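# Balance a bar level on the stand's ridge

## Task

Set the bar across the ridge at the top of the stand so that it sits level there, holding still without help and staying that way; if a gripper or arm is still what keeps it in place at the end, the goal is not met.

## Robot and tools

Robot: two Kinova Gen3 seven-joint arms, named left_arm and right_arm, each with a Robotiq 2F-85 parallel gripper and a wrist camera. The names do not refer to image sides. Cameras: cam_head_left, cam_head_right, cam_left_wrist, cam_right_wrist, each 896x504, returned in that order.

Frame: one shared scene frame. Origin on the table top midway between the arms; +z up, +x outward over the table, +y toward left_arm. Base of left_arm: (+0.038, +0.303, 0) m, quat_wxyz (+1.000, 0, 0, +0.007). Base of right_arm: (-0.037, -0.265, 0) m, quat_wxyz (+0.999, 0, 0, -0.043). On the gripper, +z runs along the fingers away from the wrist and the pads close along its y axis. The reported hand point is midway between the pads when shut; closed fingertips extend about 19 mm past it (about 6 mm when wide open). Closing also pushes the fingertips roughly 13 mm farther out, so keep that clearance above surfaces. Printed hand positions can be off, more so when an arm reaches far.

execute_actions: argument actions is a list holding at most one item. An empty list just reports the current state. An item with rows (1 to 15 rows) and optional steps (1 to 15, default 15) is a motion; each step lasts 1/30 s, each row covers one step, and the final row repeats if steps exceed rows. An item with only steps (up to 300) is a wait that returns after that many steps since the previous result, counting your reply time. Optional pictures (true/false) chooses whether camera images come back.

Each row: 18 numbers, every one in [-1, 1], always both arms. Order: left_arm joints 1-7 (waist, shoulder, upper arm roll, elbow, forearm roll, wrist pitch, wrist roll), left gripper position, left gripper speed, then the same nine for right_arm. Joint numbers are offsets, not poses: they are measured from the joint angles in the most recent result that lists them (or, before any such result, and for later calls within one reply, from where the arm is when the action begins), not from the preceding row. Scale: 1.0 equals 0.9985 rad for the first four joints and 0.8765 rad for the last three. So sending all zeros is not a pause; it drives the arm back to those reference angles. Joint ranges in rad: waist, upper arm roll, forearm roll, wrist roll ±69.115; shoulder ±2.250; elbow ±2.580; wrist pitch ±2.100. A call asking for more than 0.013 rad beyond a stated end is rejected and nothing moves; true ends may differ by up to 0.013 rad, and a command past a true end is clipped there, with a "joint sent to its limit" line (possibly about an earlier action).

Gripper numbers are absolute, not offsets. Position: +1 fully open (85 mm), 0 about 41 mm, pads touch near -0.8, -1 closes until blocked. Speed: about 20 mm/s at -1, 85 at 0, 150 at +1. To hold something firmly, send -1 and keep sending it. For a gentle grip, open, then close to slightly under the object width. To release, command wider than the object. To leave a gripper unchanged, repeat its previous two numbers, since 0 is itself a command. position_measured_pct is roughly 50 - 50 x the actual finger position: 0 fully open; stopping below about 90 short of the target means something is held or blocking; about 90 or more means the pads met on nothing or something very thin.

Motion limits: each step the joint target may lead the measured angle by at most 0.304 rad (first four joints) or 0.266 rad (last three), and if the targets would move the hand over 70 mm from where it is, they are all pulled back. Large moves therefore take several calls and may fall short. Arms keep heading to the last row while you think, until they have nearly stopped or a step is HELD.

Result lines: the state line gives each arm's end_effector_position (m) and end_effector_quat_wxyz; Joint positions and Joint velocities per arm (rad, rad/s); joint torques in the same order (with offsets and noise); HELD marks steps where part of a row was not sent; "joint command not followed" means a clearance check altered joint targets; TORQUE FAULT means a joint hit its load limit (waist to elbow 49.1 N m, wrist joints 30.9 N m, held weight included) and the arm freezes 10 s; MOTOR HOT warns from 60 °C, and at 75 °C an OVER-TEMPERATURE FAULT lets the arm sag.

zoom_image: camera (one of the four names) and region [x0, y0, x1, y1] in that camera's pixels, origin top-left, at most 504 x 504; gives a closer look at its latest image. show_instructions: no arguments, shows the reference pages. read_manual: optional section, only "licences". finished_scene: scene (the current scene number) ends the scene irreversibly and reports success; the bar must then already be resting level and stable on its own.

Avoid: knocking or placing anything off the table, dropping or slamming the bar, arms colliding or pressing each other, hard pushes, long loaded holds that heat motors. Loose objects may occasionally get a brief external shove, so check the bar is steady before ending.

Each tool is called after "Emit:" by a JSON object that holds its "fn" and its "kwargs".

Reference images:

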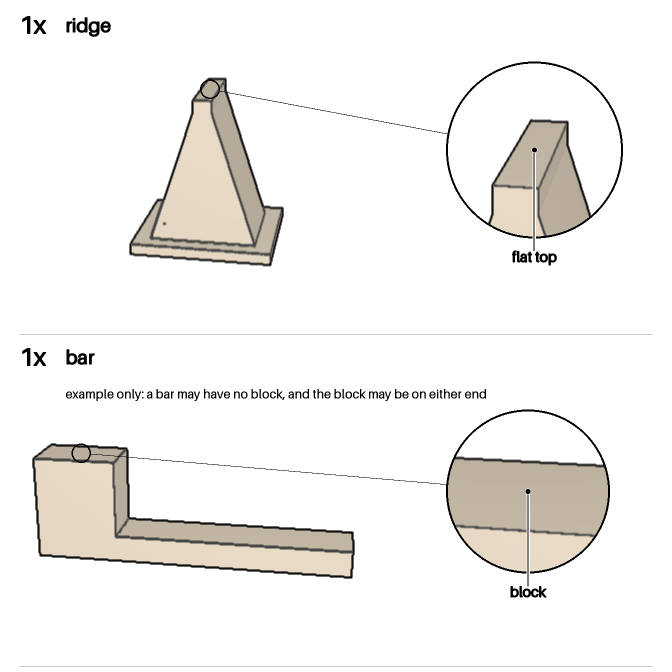

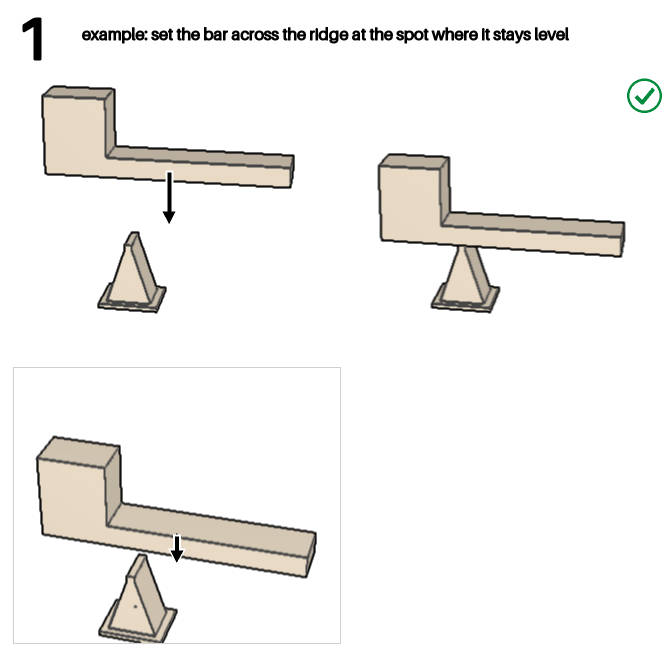

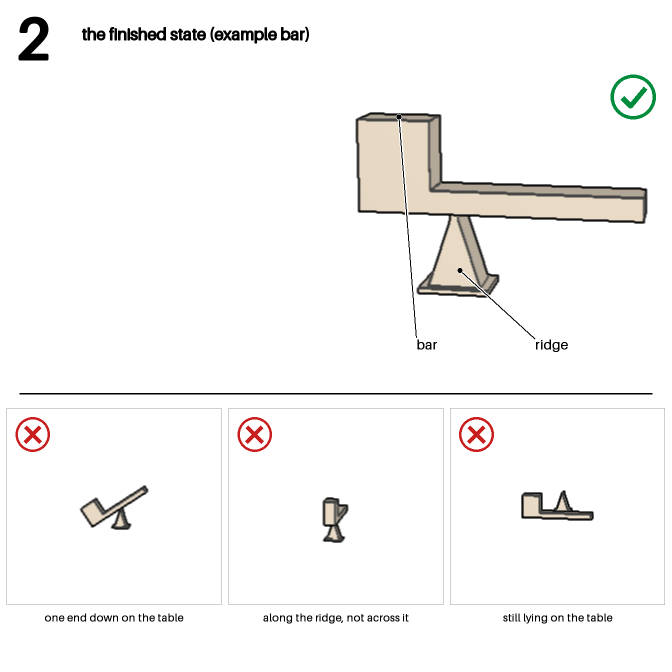

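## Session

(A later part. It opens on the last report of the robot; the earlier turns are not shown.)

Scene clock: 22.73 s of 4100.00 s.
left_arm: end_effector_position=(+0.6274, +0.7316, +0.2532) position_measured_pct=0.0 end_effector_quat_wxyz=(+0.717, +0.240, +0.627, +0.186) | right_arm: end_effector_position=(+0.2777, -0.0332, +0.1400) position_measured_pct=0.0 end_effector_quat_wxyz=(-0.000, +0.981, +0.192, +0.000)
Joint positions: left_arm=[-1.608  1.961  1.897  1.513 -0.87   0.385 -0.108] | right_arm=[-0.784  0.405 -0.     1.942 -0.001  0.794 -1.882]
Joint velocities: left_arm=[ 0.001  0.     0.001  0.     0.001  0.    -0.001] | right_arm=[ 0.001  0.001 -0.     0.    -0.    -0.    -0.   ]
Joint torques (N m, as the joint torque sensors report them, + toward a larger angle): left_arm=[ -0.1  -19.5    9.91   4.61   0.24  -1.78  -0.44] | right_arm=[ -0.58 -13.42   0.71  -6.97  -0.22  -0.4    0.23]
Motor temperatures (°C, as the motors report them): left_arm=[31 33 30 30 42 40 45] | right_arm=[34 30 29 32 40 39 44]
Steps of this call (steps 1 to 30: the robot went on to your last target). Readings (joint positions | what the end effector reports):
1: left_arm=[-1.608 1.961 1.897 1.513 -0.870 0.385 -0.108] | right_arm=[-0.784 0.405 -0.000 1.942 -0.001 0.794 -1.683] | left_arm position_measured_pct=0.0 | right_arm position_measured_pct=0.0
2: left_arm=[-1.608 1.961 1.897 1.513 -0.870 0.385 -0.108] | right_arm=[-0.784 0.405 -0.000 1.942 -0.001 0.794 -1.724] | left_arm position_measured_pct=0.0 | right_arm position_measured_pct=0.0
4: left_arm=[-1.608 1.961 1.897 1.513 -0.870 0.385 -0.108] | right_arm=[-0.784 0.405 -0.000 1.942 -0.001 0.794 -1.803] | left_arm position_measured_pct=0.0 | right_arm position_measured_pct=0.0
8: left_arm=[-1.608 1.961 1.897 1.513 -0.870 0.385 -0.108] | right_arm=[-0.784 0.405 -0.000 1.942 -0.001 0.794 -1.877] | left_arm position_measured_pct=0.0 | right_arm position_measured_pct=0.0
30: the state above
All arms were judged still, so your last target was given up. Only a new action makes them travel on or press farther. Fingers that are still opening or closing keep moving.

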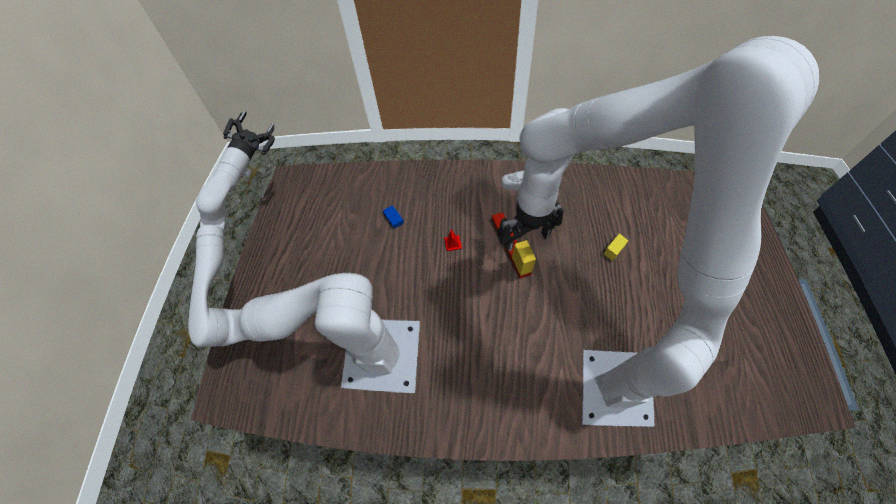

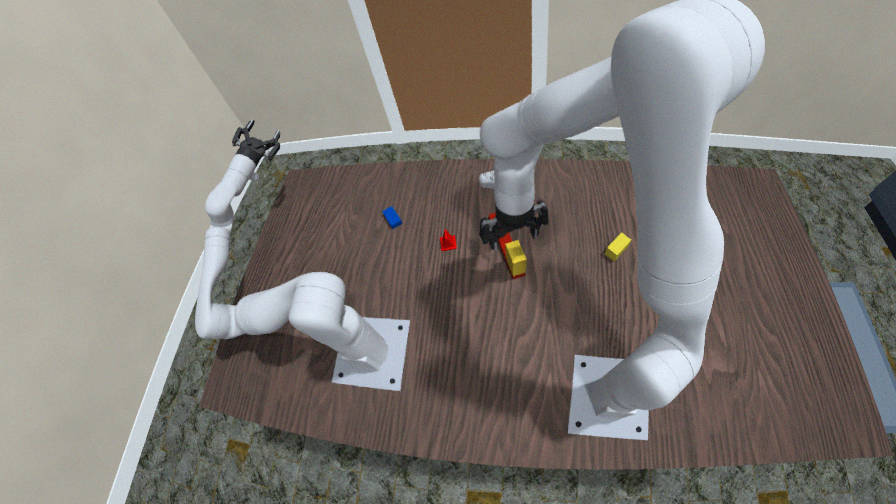

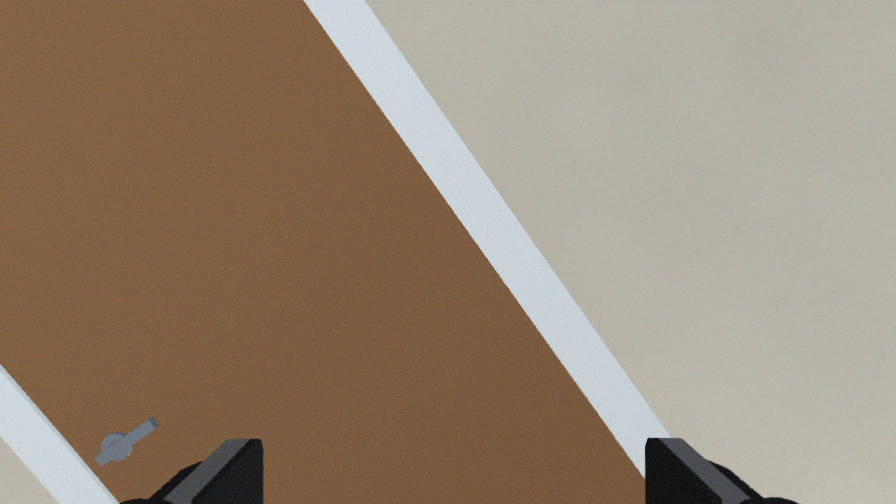

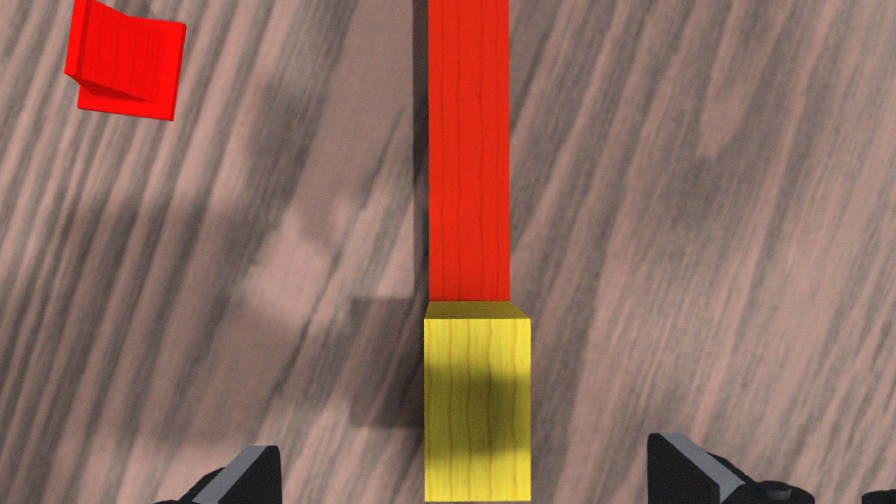

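Emit:
{"fn": "execute_actions", "kwargs": {"actions": [{"rows":[[0,0,0,0,0,0,0,1,0,0.013,0.159,0,0.083,0,-0.275,0.015,1,0]]}], "pictures": false}}

Emit:
{"fn": "execute_actions", "kwargs": {"actions": [{"steps":15}]}}

Emit:
{"fn": "execute_actions", "kwargs": {"actions": [{"rows":[[0,0,0,0,0,0,0,1,0,0,0,0,0,0,0,0,-1,0]]}], "pictures": false}}

Emit:
{"fn": "execute_actions", "kwargs": {"actions": [{"steps":15}], "pictures": false}}

Emit:
{"fn": "execute_actions", "kwargs": {"actions": [{"rows":[[0,0,0,0,0,0,0,1,0,0,-0.159,0,-0.083,0,0.275,0,-1,0]]}], "pictures": false}}

Emit:
{"fn": "execute_actions", "kwargs": {"actions": [{"steps":30}]}}

Emit:
{"fn": "execute_actions", "kwargs": {"actions": [{"steps":10}], "pictures": false}}

Scene clock: 30.60 s of 4100.00 s.
left_arm: end_effector_position=(+0.6274, +0.7316, +0.2532) position_measured_pct=0.0 end_effector_quat_wxyz=(+0.717, +0.240, +0.627, +0.186) | right_arm: end_effector_position=(+0.2808, -0.0370, +0.0629) position_measured_pct=0.0 end_effector_quat_wxyz=(-0.001, +0.981, +0.192, +0.001)
Joint positions: left_arm=[-1.608  1.961  1.897  1.513 -0.87   0.385 -0.108] | right_arm=[-0.772  0.561 -0.     2.025 -0.001  0.553 -1.869]
Joint velocities: left_arm=[ 0.001 -0.001  0.    -0.    -0.001  0.001 -0.   ] | right_arm=[ 0.002  0.027 -0.     0.005  0.    -0.008 -0.   ]
Joint torques (N m, as the joint torque sensors report them, + toward a larger angle): left_arm=[ -0.05 -18.73  10.13   4.31   0.44  -1.46  -0.05] | right_arm=[ -0.42 -14.89   1.    -5.4   -0.21  -0.39  -0.05]
Motor temperatures (°C, as the motors report them): left_arm=[31 33 30 30 42 40 45] | right_arm=[34 30 29 32 40 39 44]
Steps of this call (steps 1 to 90: nothing new was sent; then 4.37 s passed at rest; steps 91 to 105: all 15 steps of this action). Readings (joint positions | what the end effector reports):
91: left_arm=[-1.608 1.961 1.897 1.513 -0.870 0.385 -0.108] | right_arm=[-0.784 0.406 -0.000 1.943 -0.001 0.793 -1.882] | left_arm position_measured_pct=0.0 | right_arm position_measured_pct=0.0
92: left_arm=[-1.608 1.961 1.897 1.513 -0.870 0.385 -0.108] | right_arm=[-0.784 0.412 -0.000 1.945 -0.001 0.785 -1.881] | left_arm position_measured_pct=0.0 | right_arm position_measured_pct=0.0
94: left_arm=[-1.608 1.961 1.897 1.513 -0.870 0.385 -0.108] | right_arm=[-0.781 0.442 -0.000 1.959 -0.001 0.745 -1.879] | left_arm position_measured_pct=0.0 | right_arm position_measured_pct=0.0
98: left_arm=[-1.608 1.961 1.897 1.513 -0.870 0.385 -0.108] | right_arm=[-0.774 0.529 -0.000 2.006 -0.001 0.608 -1.872] | left_arm position_measured_pct=0.0 | right_arm position_measured_pct=0.0
105: the state above

Scene clock: 31.10 s of 4100.00 s.
left_arm: end_effector_position=(+0.6274, +0.7316, +0.2532) position_measured_pct=0.0 end_effector_quat_wxyz=(+0.717, +0.240, +0.627, +0.186) | right_arm: end_effector_position=(+0.2804, -0.0375, +0.0617) position_measured_pct=0.0 end_effector_quat_wxyz=(-0.000, +0.981, +0.192, -0.000)
Joint positions: left_arm=[-1.608  1.961  1.897  1.513 -0.87   0.385 -0.108] | right_arm=[-0.772  0.563 -0.     2.025 -0.001  0.553 -1.869]
Joint velocities: left_arm=[-0.     0.    -0.001  0.    -0.001  0.001 -0.001] | right_arm=[ 0.     0.    -0.     0.    -0.     0.     0.001]
Joint torques (N m, as the joint torque sensors report them, + toward a larger angle): left_arm=[ -0.21 -19.43  10.03   4.56   0.61  -1.57  -0.05] | right_arm=[ -0.64 -14.47   1.06  -5.47  -0.15  -0.15   0.  ]
Motor temperatures (°C, as the motors report them): left_arm=[31 33 30 30 42 40 45] | right_arm=[34 30 29 32 40 39 44]
Steps of this call (steps 1 to 15: the robot went on to your last target). Readings (joint positions | what the end effector reports):
1: left_arm=[-1.608 1.961 1.897 1.513 -0.870 0.385 -0.108] | right_arm=[-0.772 0.561 -0.000 2.025 -0.001 0.553 -1.869] | left_arm position_measured_pct=0.0 | right_arm position_measured_pct=0.0
2: left_arm=[-1.608 1.961 1.897 1.513 -0.870 0.385 -0.108] | right_arm=[-0.772 0.562 -0.000 2.025 -0.001 0.553 -1.869] | left_arm position_measured_pct=0.0 | right_arm position_measured_pct=0.0
4: left_arm=[-1.608 1.961 1.897 1.513 -0.870 0.385 -0.108] | right_arm=[-0.772 0.563 -0.000 2.025 -0.001 0.553 -1.869] | left_arm position_measured_pct=0.0 | right_arm position_measured_pct=0.0
8: left_arm=[-1.608 1.961 1.897 1.513 -0.870 0.385 -0.108] | right_arm=[-0.772 0.563 -0.000 2.025 -0.001 0.553 -1.869] | left_arm position_measured_pct=0.0 | right_arm position_measured_pct=0.0
15: the state above
All arms were judged still, so your last target was given up. Only a new action makes them travel on or press farther. Fingers that are still opening or closing keep moving.

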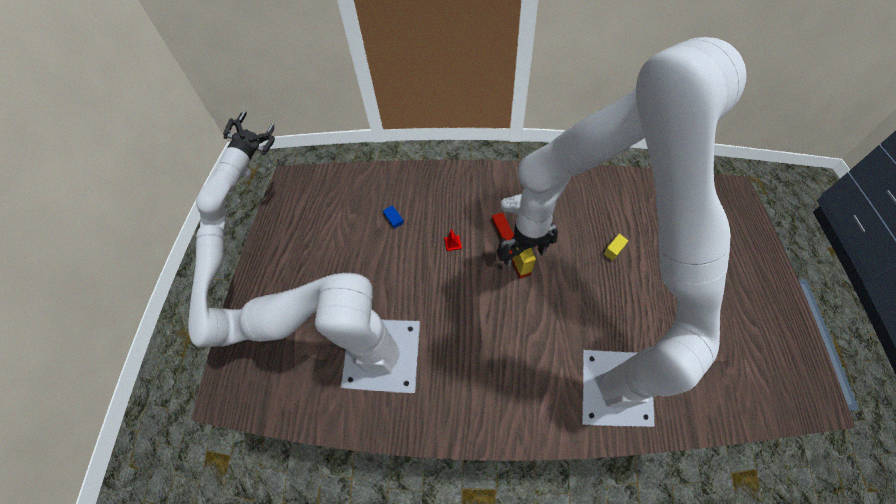

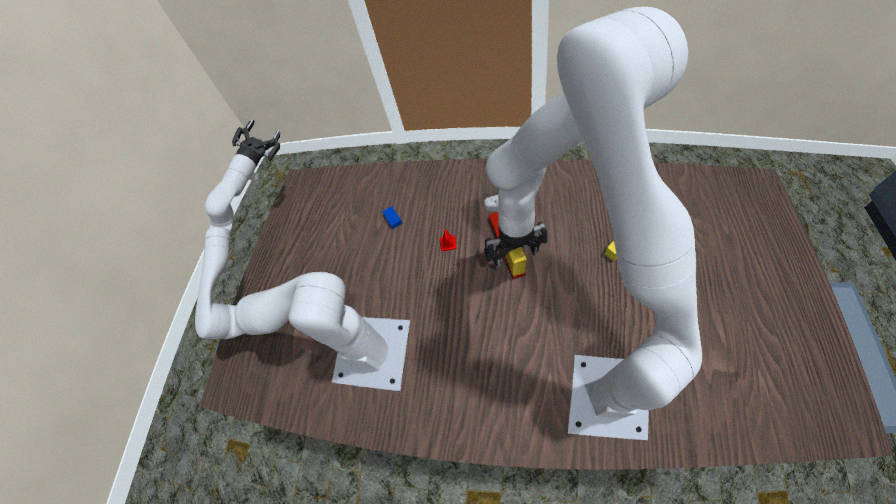

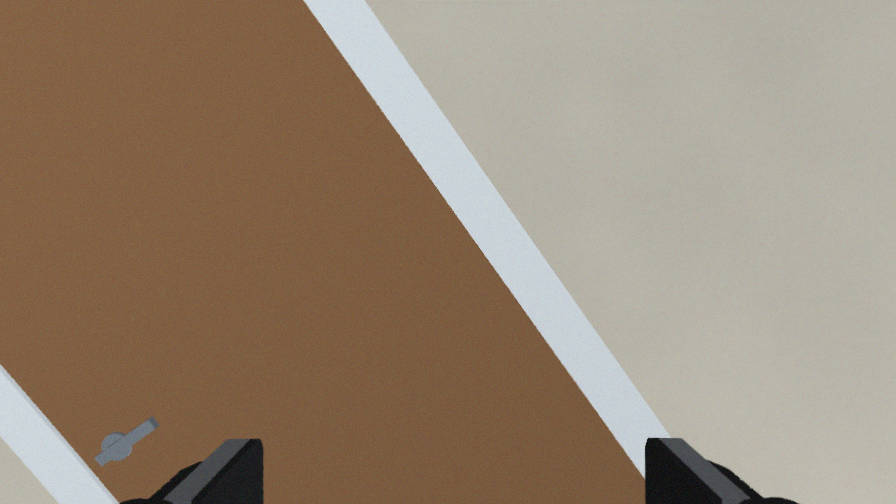

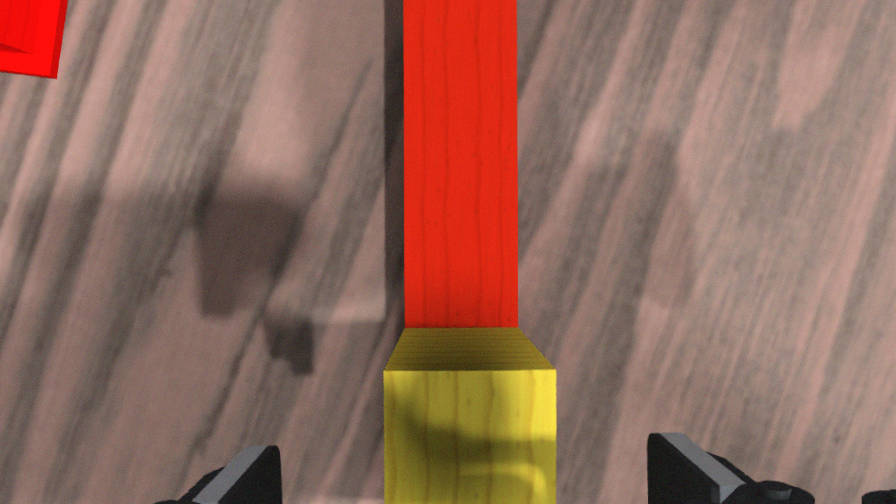

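Scene clock: 31.60 s of 4100.00 s.
left_arm: end_effector_position=(+0.6274, +0.7316, +0.2532) position_measured_pct=0.0 end_effector_quat_wxyz=(+0.717, +0.240, +0.627, +0.186) | right_arm: end_effector_position=(+0.2804, -0.0375, +0.0617) position_measured_pct=36.9 end_effector_quat_wxyz=(-0.000, +0.981, +0.192, -0.000)
Joint positions: left_arm=[-1.608  1.961  1.897  1.513 -0.87   0.385 -0.108] | right_arm=[-0.772  0.563 -0.     2.025 -0.001  0.553 -1.869]
Joint velocities: left_arm=[-0.001 -0.    -0.001 -0.001 -0.    -0.001  0.   ] | right_arm=[-0.001 -0.    -0.     0.     0.     0.     0.   ]
Joint torques (N m, as the joint torque sensors report them, + toward a larger angle): left_arm=[  0.19 -19.55  10.61   4.76   0.38  -1.5   -0.31] | right_arm=[ -0.72 -14.31   1.13  -5.55  -0.3   -0.22  -0.06]
Motor temperatures (°C, as the motors report them): left_arm=[31 33 30 30 42 40 45] | right_arm=[34 30 29 32 40 39 44]
Steps of this call (steps 1 to 15: all 15 steps of this action). Readings (joint positions | what the end effector reports):
1: left_arm=[-1.608 1.961 1.897 1.513 -0.870 0.385 -0.108] | right_arm=[-0.772 0.563 -0.000 2.025 -0.001 0.553 -1.869] | left_arm position_measured_pct=0.0 | right_arm position_measured_pct=0.0
2: left_arm=[-1.608 1.961 1.897 1.513 -0.870 0.385 -0.108] | right_arm=[-0.772 0.563 -0.000 2.025 -0.001 0.553 -1.869] | left_arm position_measured_pct=0.0 | right_arm position_measured_pct=0.4
4: left_arm=[-1.608 1.961 1.897 1.513 -0.870 0.385 -0.108] | right_arm=[-0.772 0.563 -0.000 2.025 -0.001 0.553 -1.869] | left_arm position_measured_pct=0.0 | right_arm position_measured_pct=4.4
8: left_arm=[-1.608 1.961 1.897 1.513 -0.870 0.385 -0.108] | right_arm=[-0.772 0.563 -0.000 2.025 -0.001 0.553 -1.869] | left_arm position_measured_pct=0.0 | right_arm position_measured_pct=15.9
15: the state above

Scene clock: 32.10 s of 4100.00 s.
left_arm: end_effector_position=(+0.6274, +0.7316, +0.2532) position_measured_pct=0.0 end_effector_quat_wxyz=(+0.717, +0.240, +0.627, +0.186) | right_arm: end_effector_position=(+0.2805, -0.0374, +0.0621) position_measured_pct=59.1 end_effector_quat_wxyz=(-0.000, +0.981, +0.192, +0.000)
Joint positions: left_arm=[-1.608  1.961  1.897  1.513 -0.87   0.385 -0.108] | right_arm=[-0.771  0.563 -0.     2.025 -0.001  0.553 -1.869]
Joint velocities: left_arm=[ 0.    -0.     0.    -0.     0.001  0.    -0.   ] | right_arm=[ 0.001  0.002  0.     0.    -0.    -0.     0.001]
Joint torques (N m, as the joint torque sensors report them, + toward a larger angle): left_arm=[ -0.69 -18.98  10.51   4.61   0.44  -1.68  -0.37] | right_arm=[ -0.54 -13.76   0.76  -5.23  -0.23  -0.34  -0.05]
Motor temperatures (°C, as the motors report them): left_arm=[31 33 30 30 42 40 45] | right_arm=[34 30 29 32 40 39 44]
Steps of this call (steps 1 to 15: the robot went on to your last target). Readings (joint positions | what the end effector reports):
1: left_arm=[-1.608 1.961 1.897 1.513 -0.870 0.385 -0.108] | right_arm=[-0.772 0.563 -0.000 2.025 -0.001 0.553 -1.869] | left_arm position_measured_pct=0.0 | right_arm position_measured_pct=39.7
2: left_arm=[-1.608 1.961 1.897 1.513 -0.870 0.385 -0.108] | right_arm=[-0.772 0.563 -0.000 2.025 -0.001 0.553 -1.869] | left_arm position_measured_pct=0.0 | right_arm position_measured_pct=42.9
4: left_arm=[-1.608 1.961 1.897 1.513 -0.870 0.385 -0.108] | right_arm=[-0.772 0.563 -0.000 2.025 -0.001 0.553 -1.869] | left_arm position_measured_pct=0.0 | right_arm position_measured_pct=48.8
8: left_arm=[-1.608 1.961 1.897 1.513 -0.870 0.385 -0.108] | right_arm=[-0.771 0.563 -0.000 2.025 -0.001 0.553 -1.869] | left_arm position_measured_pct=0.0 | right_arm position_measured_pct=58.7
15: the state above
All arms were judged still, so your last target was given up. Only a new action makes them travel on or press farther. Fingers that are still opening or closing keep moving.

Scene clock: 32.60 s of 4100.00 s.
left_arm: end_effector_position=(+0.6274, +0.7316, +0.2532) position_measured_pct=0.0 end_effector_quat_wxyz=(+0.717, +0.240, +0.627, +0.186) | right_arm: end_effector_position=(+0.2804, -0.0375, +0.1392) position_measured_pct=59.1 end_effector_quat_wxyz=(+0.000, +0.981, +0.192, -0.001)
Joint positions: left_arm=[-1.608  1.961  1.897  1.513 -0.87   0.385 -0.108] | right_arm=[-0.771  0.407 -0.     1.943 -0.001  0.794 -1.869]
Joint velocities: left_arm=[-0.     0.     0.     0.    -0.     0.001  0.002] | right_arm=[-0.001 -0.026 -0.    -0.005  0.     0.007  0.003]
Joint torques (N m, as the joint torque sensors report them, + toward a larger angle): left_arm=[  0.22 -19.26  10.21   4.54   0.12  -1.49  -0.24] | right_arm=[ -0.5  -14.02   0.64  -7.43  -0.28  -0.31   0.01]
Motor temperatures (°C, as the motors report them): left_arm=[31 33 30 30 42 40 45] | right_arm=[34 30 29 32 40 39 44]
Steps of this call (steps 1 to 15: all 15 steps of this action). Readings (joint positions | what the end effector reports):
1: left_arm=[-1.608 1.961 1.897 1.513 -0.870 0.385 -0.108] | right_arm=[-0.771 0.561 -0.000 2.025 -0.001 0.554 -1.869] | left_arm position_measured_pct=0.0 | right_arm position_measured_pct=59.1
2: left_arm=[-1.608 1.961 1.897 1.513 -0.870 0.385 -0.108] | right_arm=[-0.771 0.555 -0.000 2.023 -0.001 0.562 -1.869] | left_arm position_measured_pct=0.0 | right_arm position_measured_pct=59.1
4: left_arm=[-1.608 1.961 1.897 1.513 -0.870 0.385 -0.108] | right_arm=[-0.772 0.526 -0.000 2.009 -0.001 0.602 -1.869] | left_arm position_measured_pct=0.0 | right_arm position_measured_pct=59.1
8: left_arm=[-1.608 1.961 1.897 1.513 -0.870 0.385 -0.108] | right_arm=[-0.771 0.439 -0.000 1.961 -0.001 0.738 -1.869] | left_arm position_measured_pct=0.0 | right_arm position_measured_pct=59.1
15: the state above

Scene clock: 33.60 s of 4100.00 s.
left_arm: end_effector_position=(+0.6274, +0.7316, +0.2532) position_measured_pct=0.0 end_effector_quat_wxyz=(+0.717, +0.240, +0.627, +0.186) | right_arm: end_effector_position=(+0.2807, -0.0372, +0.1404) position_measured_pct=59.1 end_effector_quat_wxyz=(-0.001, +0.981, +0.192, +0.000)
Joint positions: left_arm=[-1.608  1.961  1.897  1.513 -0.87   0.385 -0.108] | right_arm=[-0.771  0.404 -0.     1.942 -0.001  0.794 -1.869]
Joint velocities: left_arm=[ 0.001  0.     0.001 -0.    -0.001  0.     0.   ] | right_arm=[ 0.     0.    -0.001 -0.     0.    -0.     0.   ]
Joint torques (N m, as the joint torque sensors report them, + toward a larger angle): left_arm=[ -0.56 -19.26   9.96   4.06   0.31  -1.84   0.1 ] | right_arm=[ -0.69 -14.17   1.05  -7.81  -0.07  -0.18  -0.02]
Motor temperatures (°C, as the motors report them): left_arm=[31 33 30 30 42 40 45] | right_arm=[34 30 29 32 40 39 44]
Steps of this call (steps 1 to 15: the robot went on to your last target; steps 16 to 30: nothing new was sent). Readings (joint positions | what the end effector reports):
1: left_arm=[-1.608 1.961 1.897 1.513 -0.870 0.385 -0.108] | right_arm=[-0.771 0.406 -0.000 1.942 -0.001 0.794 -1.869] | left_arm position_measured_pct=0.0 | right_arm position_measured_pct=59.1
2: left_arm=[-1.608 1.961 1.897 1.513 -0.870 0.385 -0.108] | right_arm=[-0.771 0.405 -0.000 1.942 -0.001 0.794 -1.869] | left_arm position_measured_pct=0.0 | right_arm position_measured_pct=59.1
4: left_arm=[-1.608 1.961 1.897 1.513 -0.870 0.385 -0.108] | right_arm=[-0.771 0.405 -0.000 1.942 -0.001 0.794 -1.869] | left_arm position_measured_pct=0.0 | right_arm position_measured_pct=59.1
8: left_arm=[-1.608 1.961 1.897 1.513 -0.870 0.385 -0.108] | right_arm=[-0.771 0.404 -0.000 1.942 -0.001 0.794 -1.869] | left_arm position_measured_pct=0.0 | right_arm position_measured_pct=59.1
30: the state above
All arms were judged still, so your last target was given up. Only a new action makes them travel on or press farther. Fingers that are still opening or closing keep moving.

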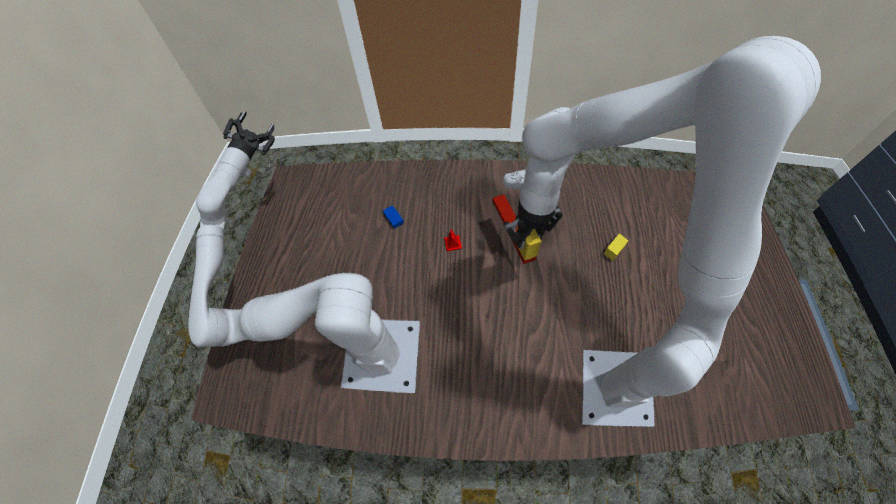

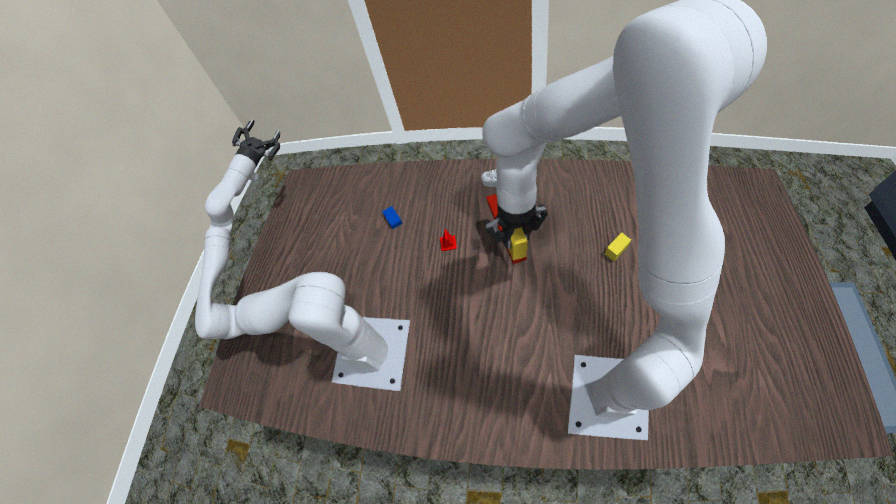

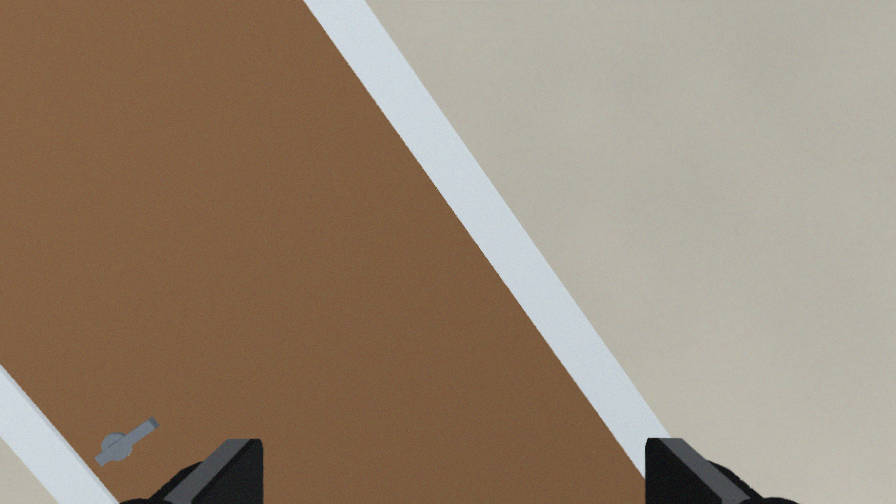

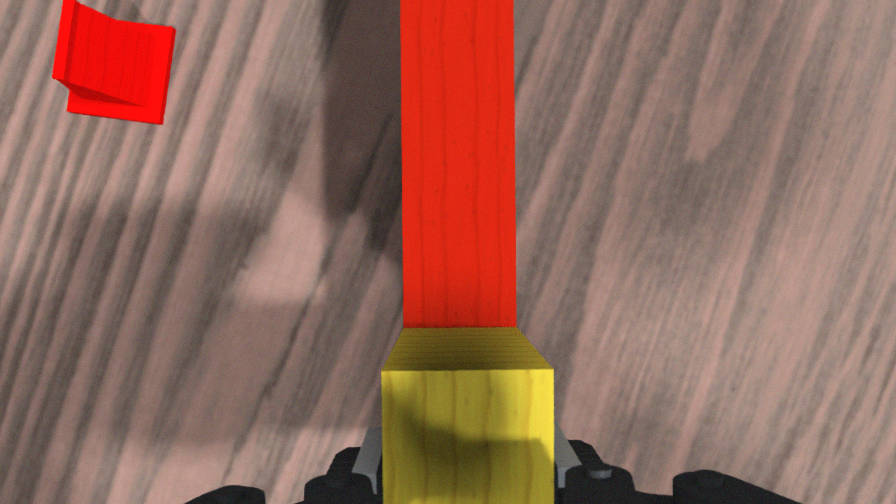

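Scene clock: 33.93 s of 4100.00 s.
left_arm: end_effector_position=(+0.6274, +0.7316, +0.2532) position_measured_pct=0.0 end_effector_quat_wxyz=(+0.717, +0.240, +0.627, +0.186) | right_arm: end_effector_position=(+0.2807, -0.0372, +0.1404) position_measured_pct=59.1 end_effector_quat_wxyz=(-0.001, +0.981, +0.192, +0.000)
Joint positions: left_arm=[-1.608  1.961  1.897  1.513 -0.87   0.385 -0.108] | right_arm=[-0.771  0.404 -0.     1.942 -0.001  0.794 -1.869]
Joint velocities: left_arm=[ 0.    -0.    -0.    -0.     0.001 -0.     0.   ] | right_arm=[-0.001  0.001  0.    -0.    -0.     0.    -0.001]
Joint torques (N m, as the joint torque sensors report them, + toward a larger angle): left_arm=[ -0.05 -19.1   10.48   4.47   0.15  -1.43  -0.27] | right_arm=[ -0.7  -14.24   1.02  -7.41  -0.3   -0.24  -0.09]
Motor temperatures (°C, as the motors report them): left_arm=[31 33 30 30 42 40 45] | right_arm=[34 30 29 32 40 39 44]
Steps of this call (steps 1 to 10: nothing new was sent). Readings (joint positions | what the end effector reports):
1: left_arm=[-1.608 1.961 1.897 1.513 -0.870 0.385 -0.108] | right_arm=[-0.771 0.404 -0.000 1.942 -0.001 0.794 -1.869] | left_arm position_measured_pct=0.0 | right_arm position_measured_pct=59.1
2: left_arm=[-1.608 1.961 1.897 1.513 -0.870 0.385 -0.108] | right_arm=[-0.771 0.404 -0.000 1.942 -0.001 0.794 -1.869] | left_arm position_measured_pct=0.0 | right_arm position_measured_pct=59.1
4: left_arm=[-1.608 1.961 1.897 1.513 -0.870 0.385 -0.108] | right_arm=[-0.771 0.404 -0.000 1.942 -0.001 0.794 -1.869] | left_arm position_measured_pct=0.0 | right_arm position_measured_pct=59.1
8: left_arm=[-1.608 1.961 1.897 1.513 -0.870 0.385 -0.108] | right_arm=[-0.771 0.404 -0.000 1.942 -0.001 0.794 -1.869] | left_arm position_measured_pct=0.0 | right_arm position_measured_pct=59.1
10: the state above


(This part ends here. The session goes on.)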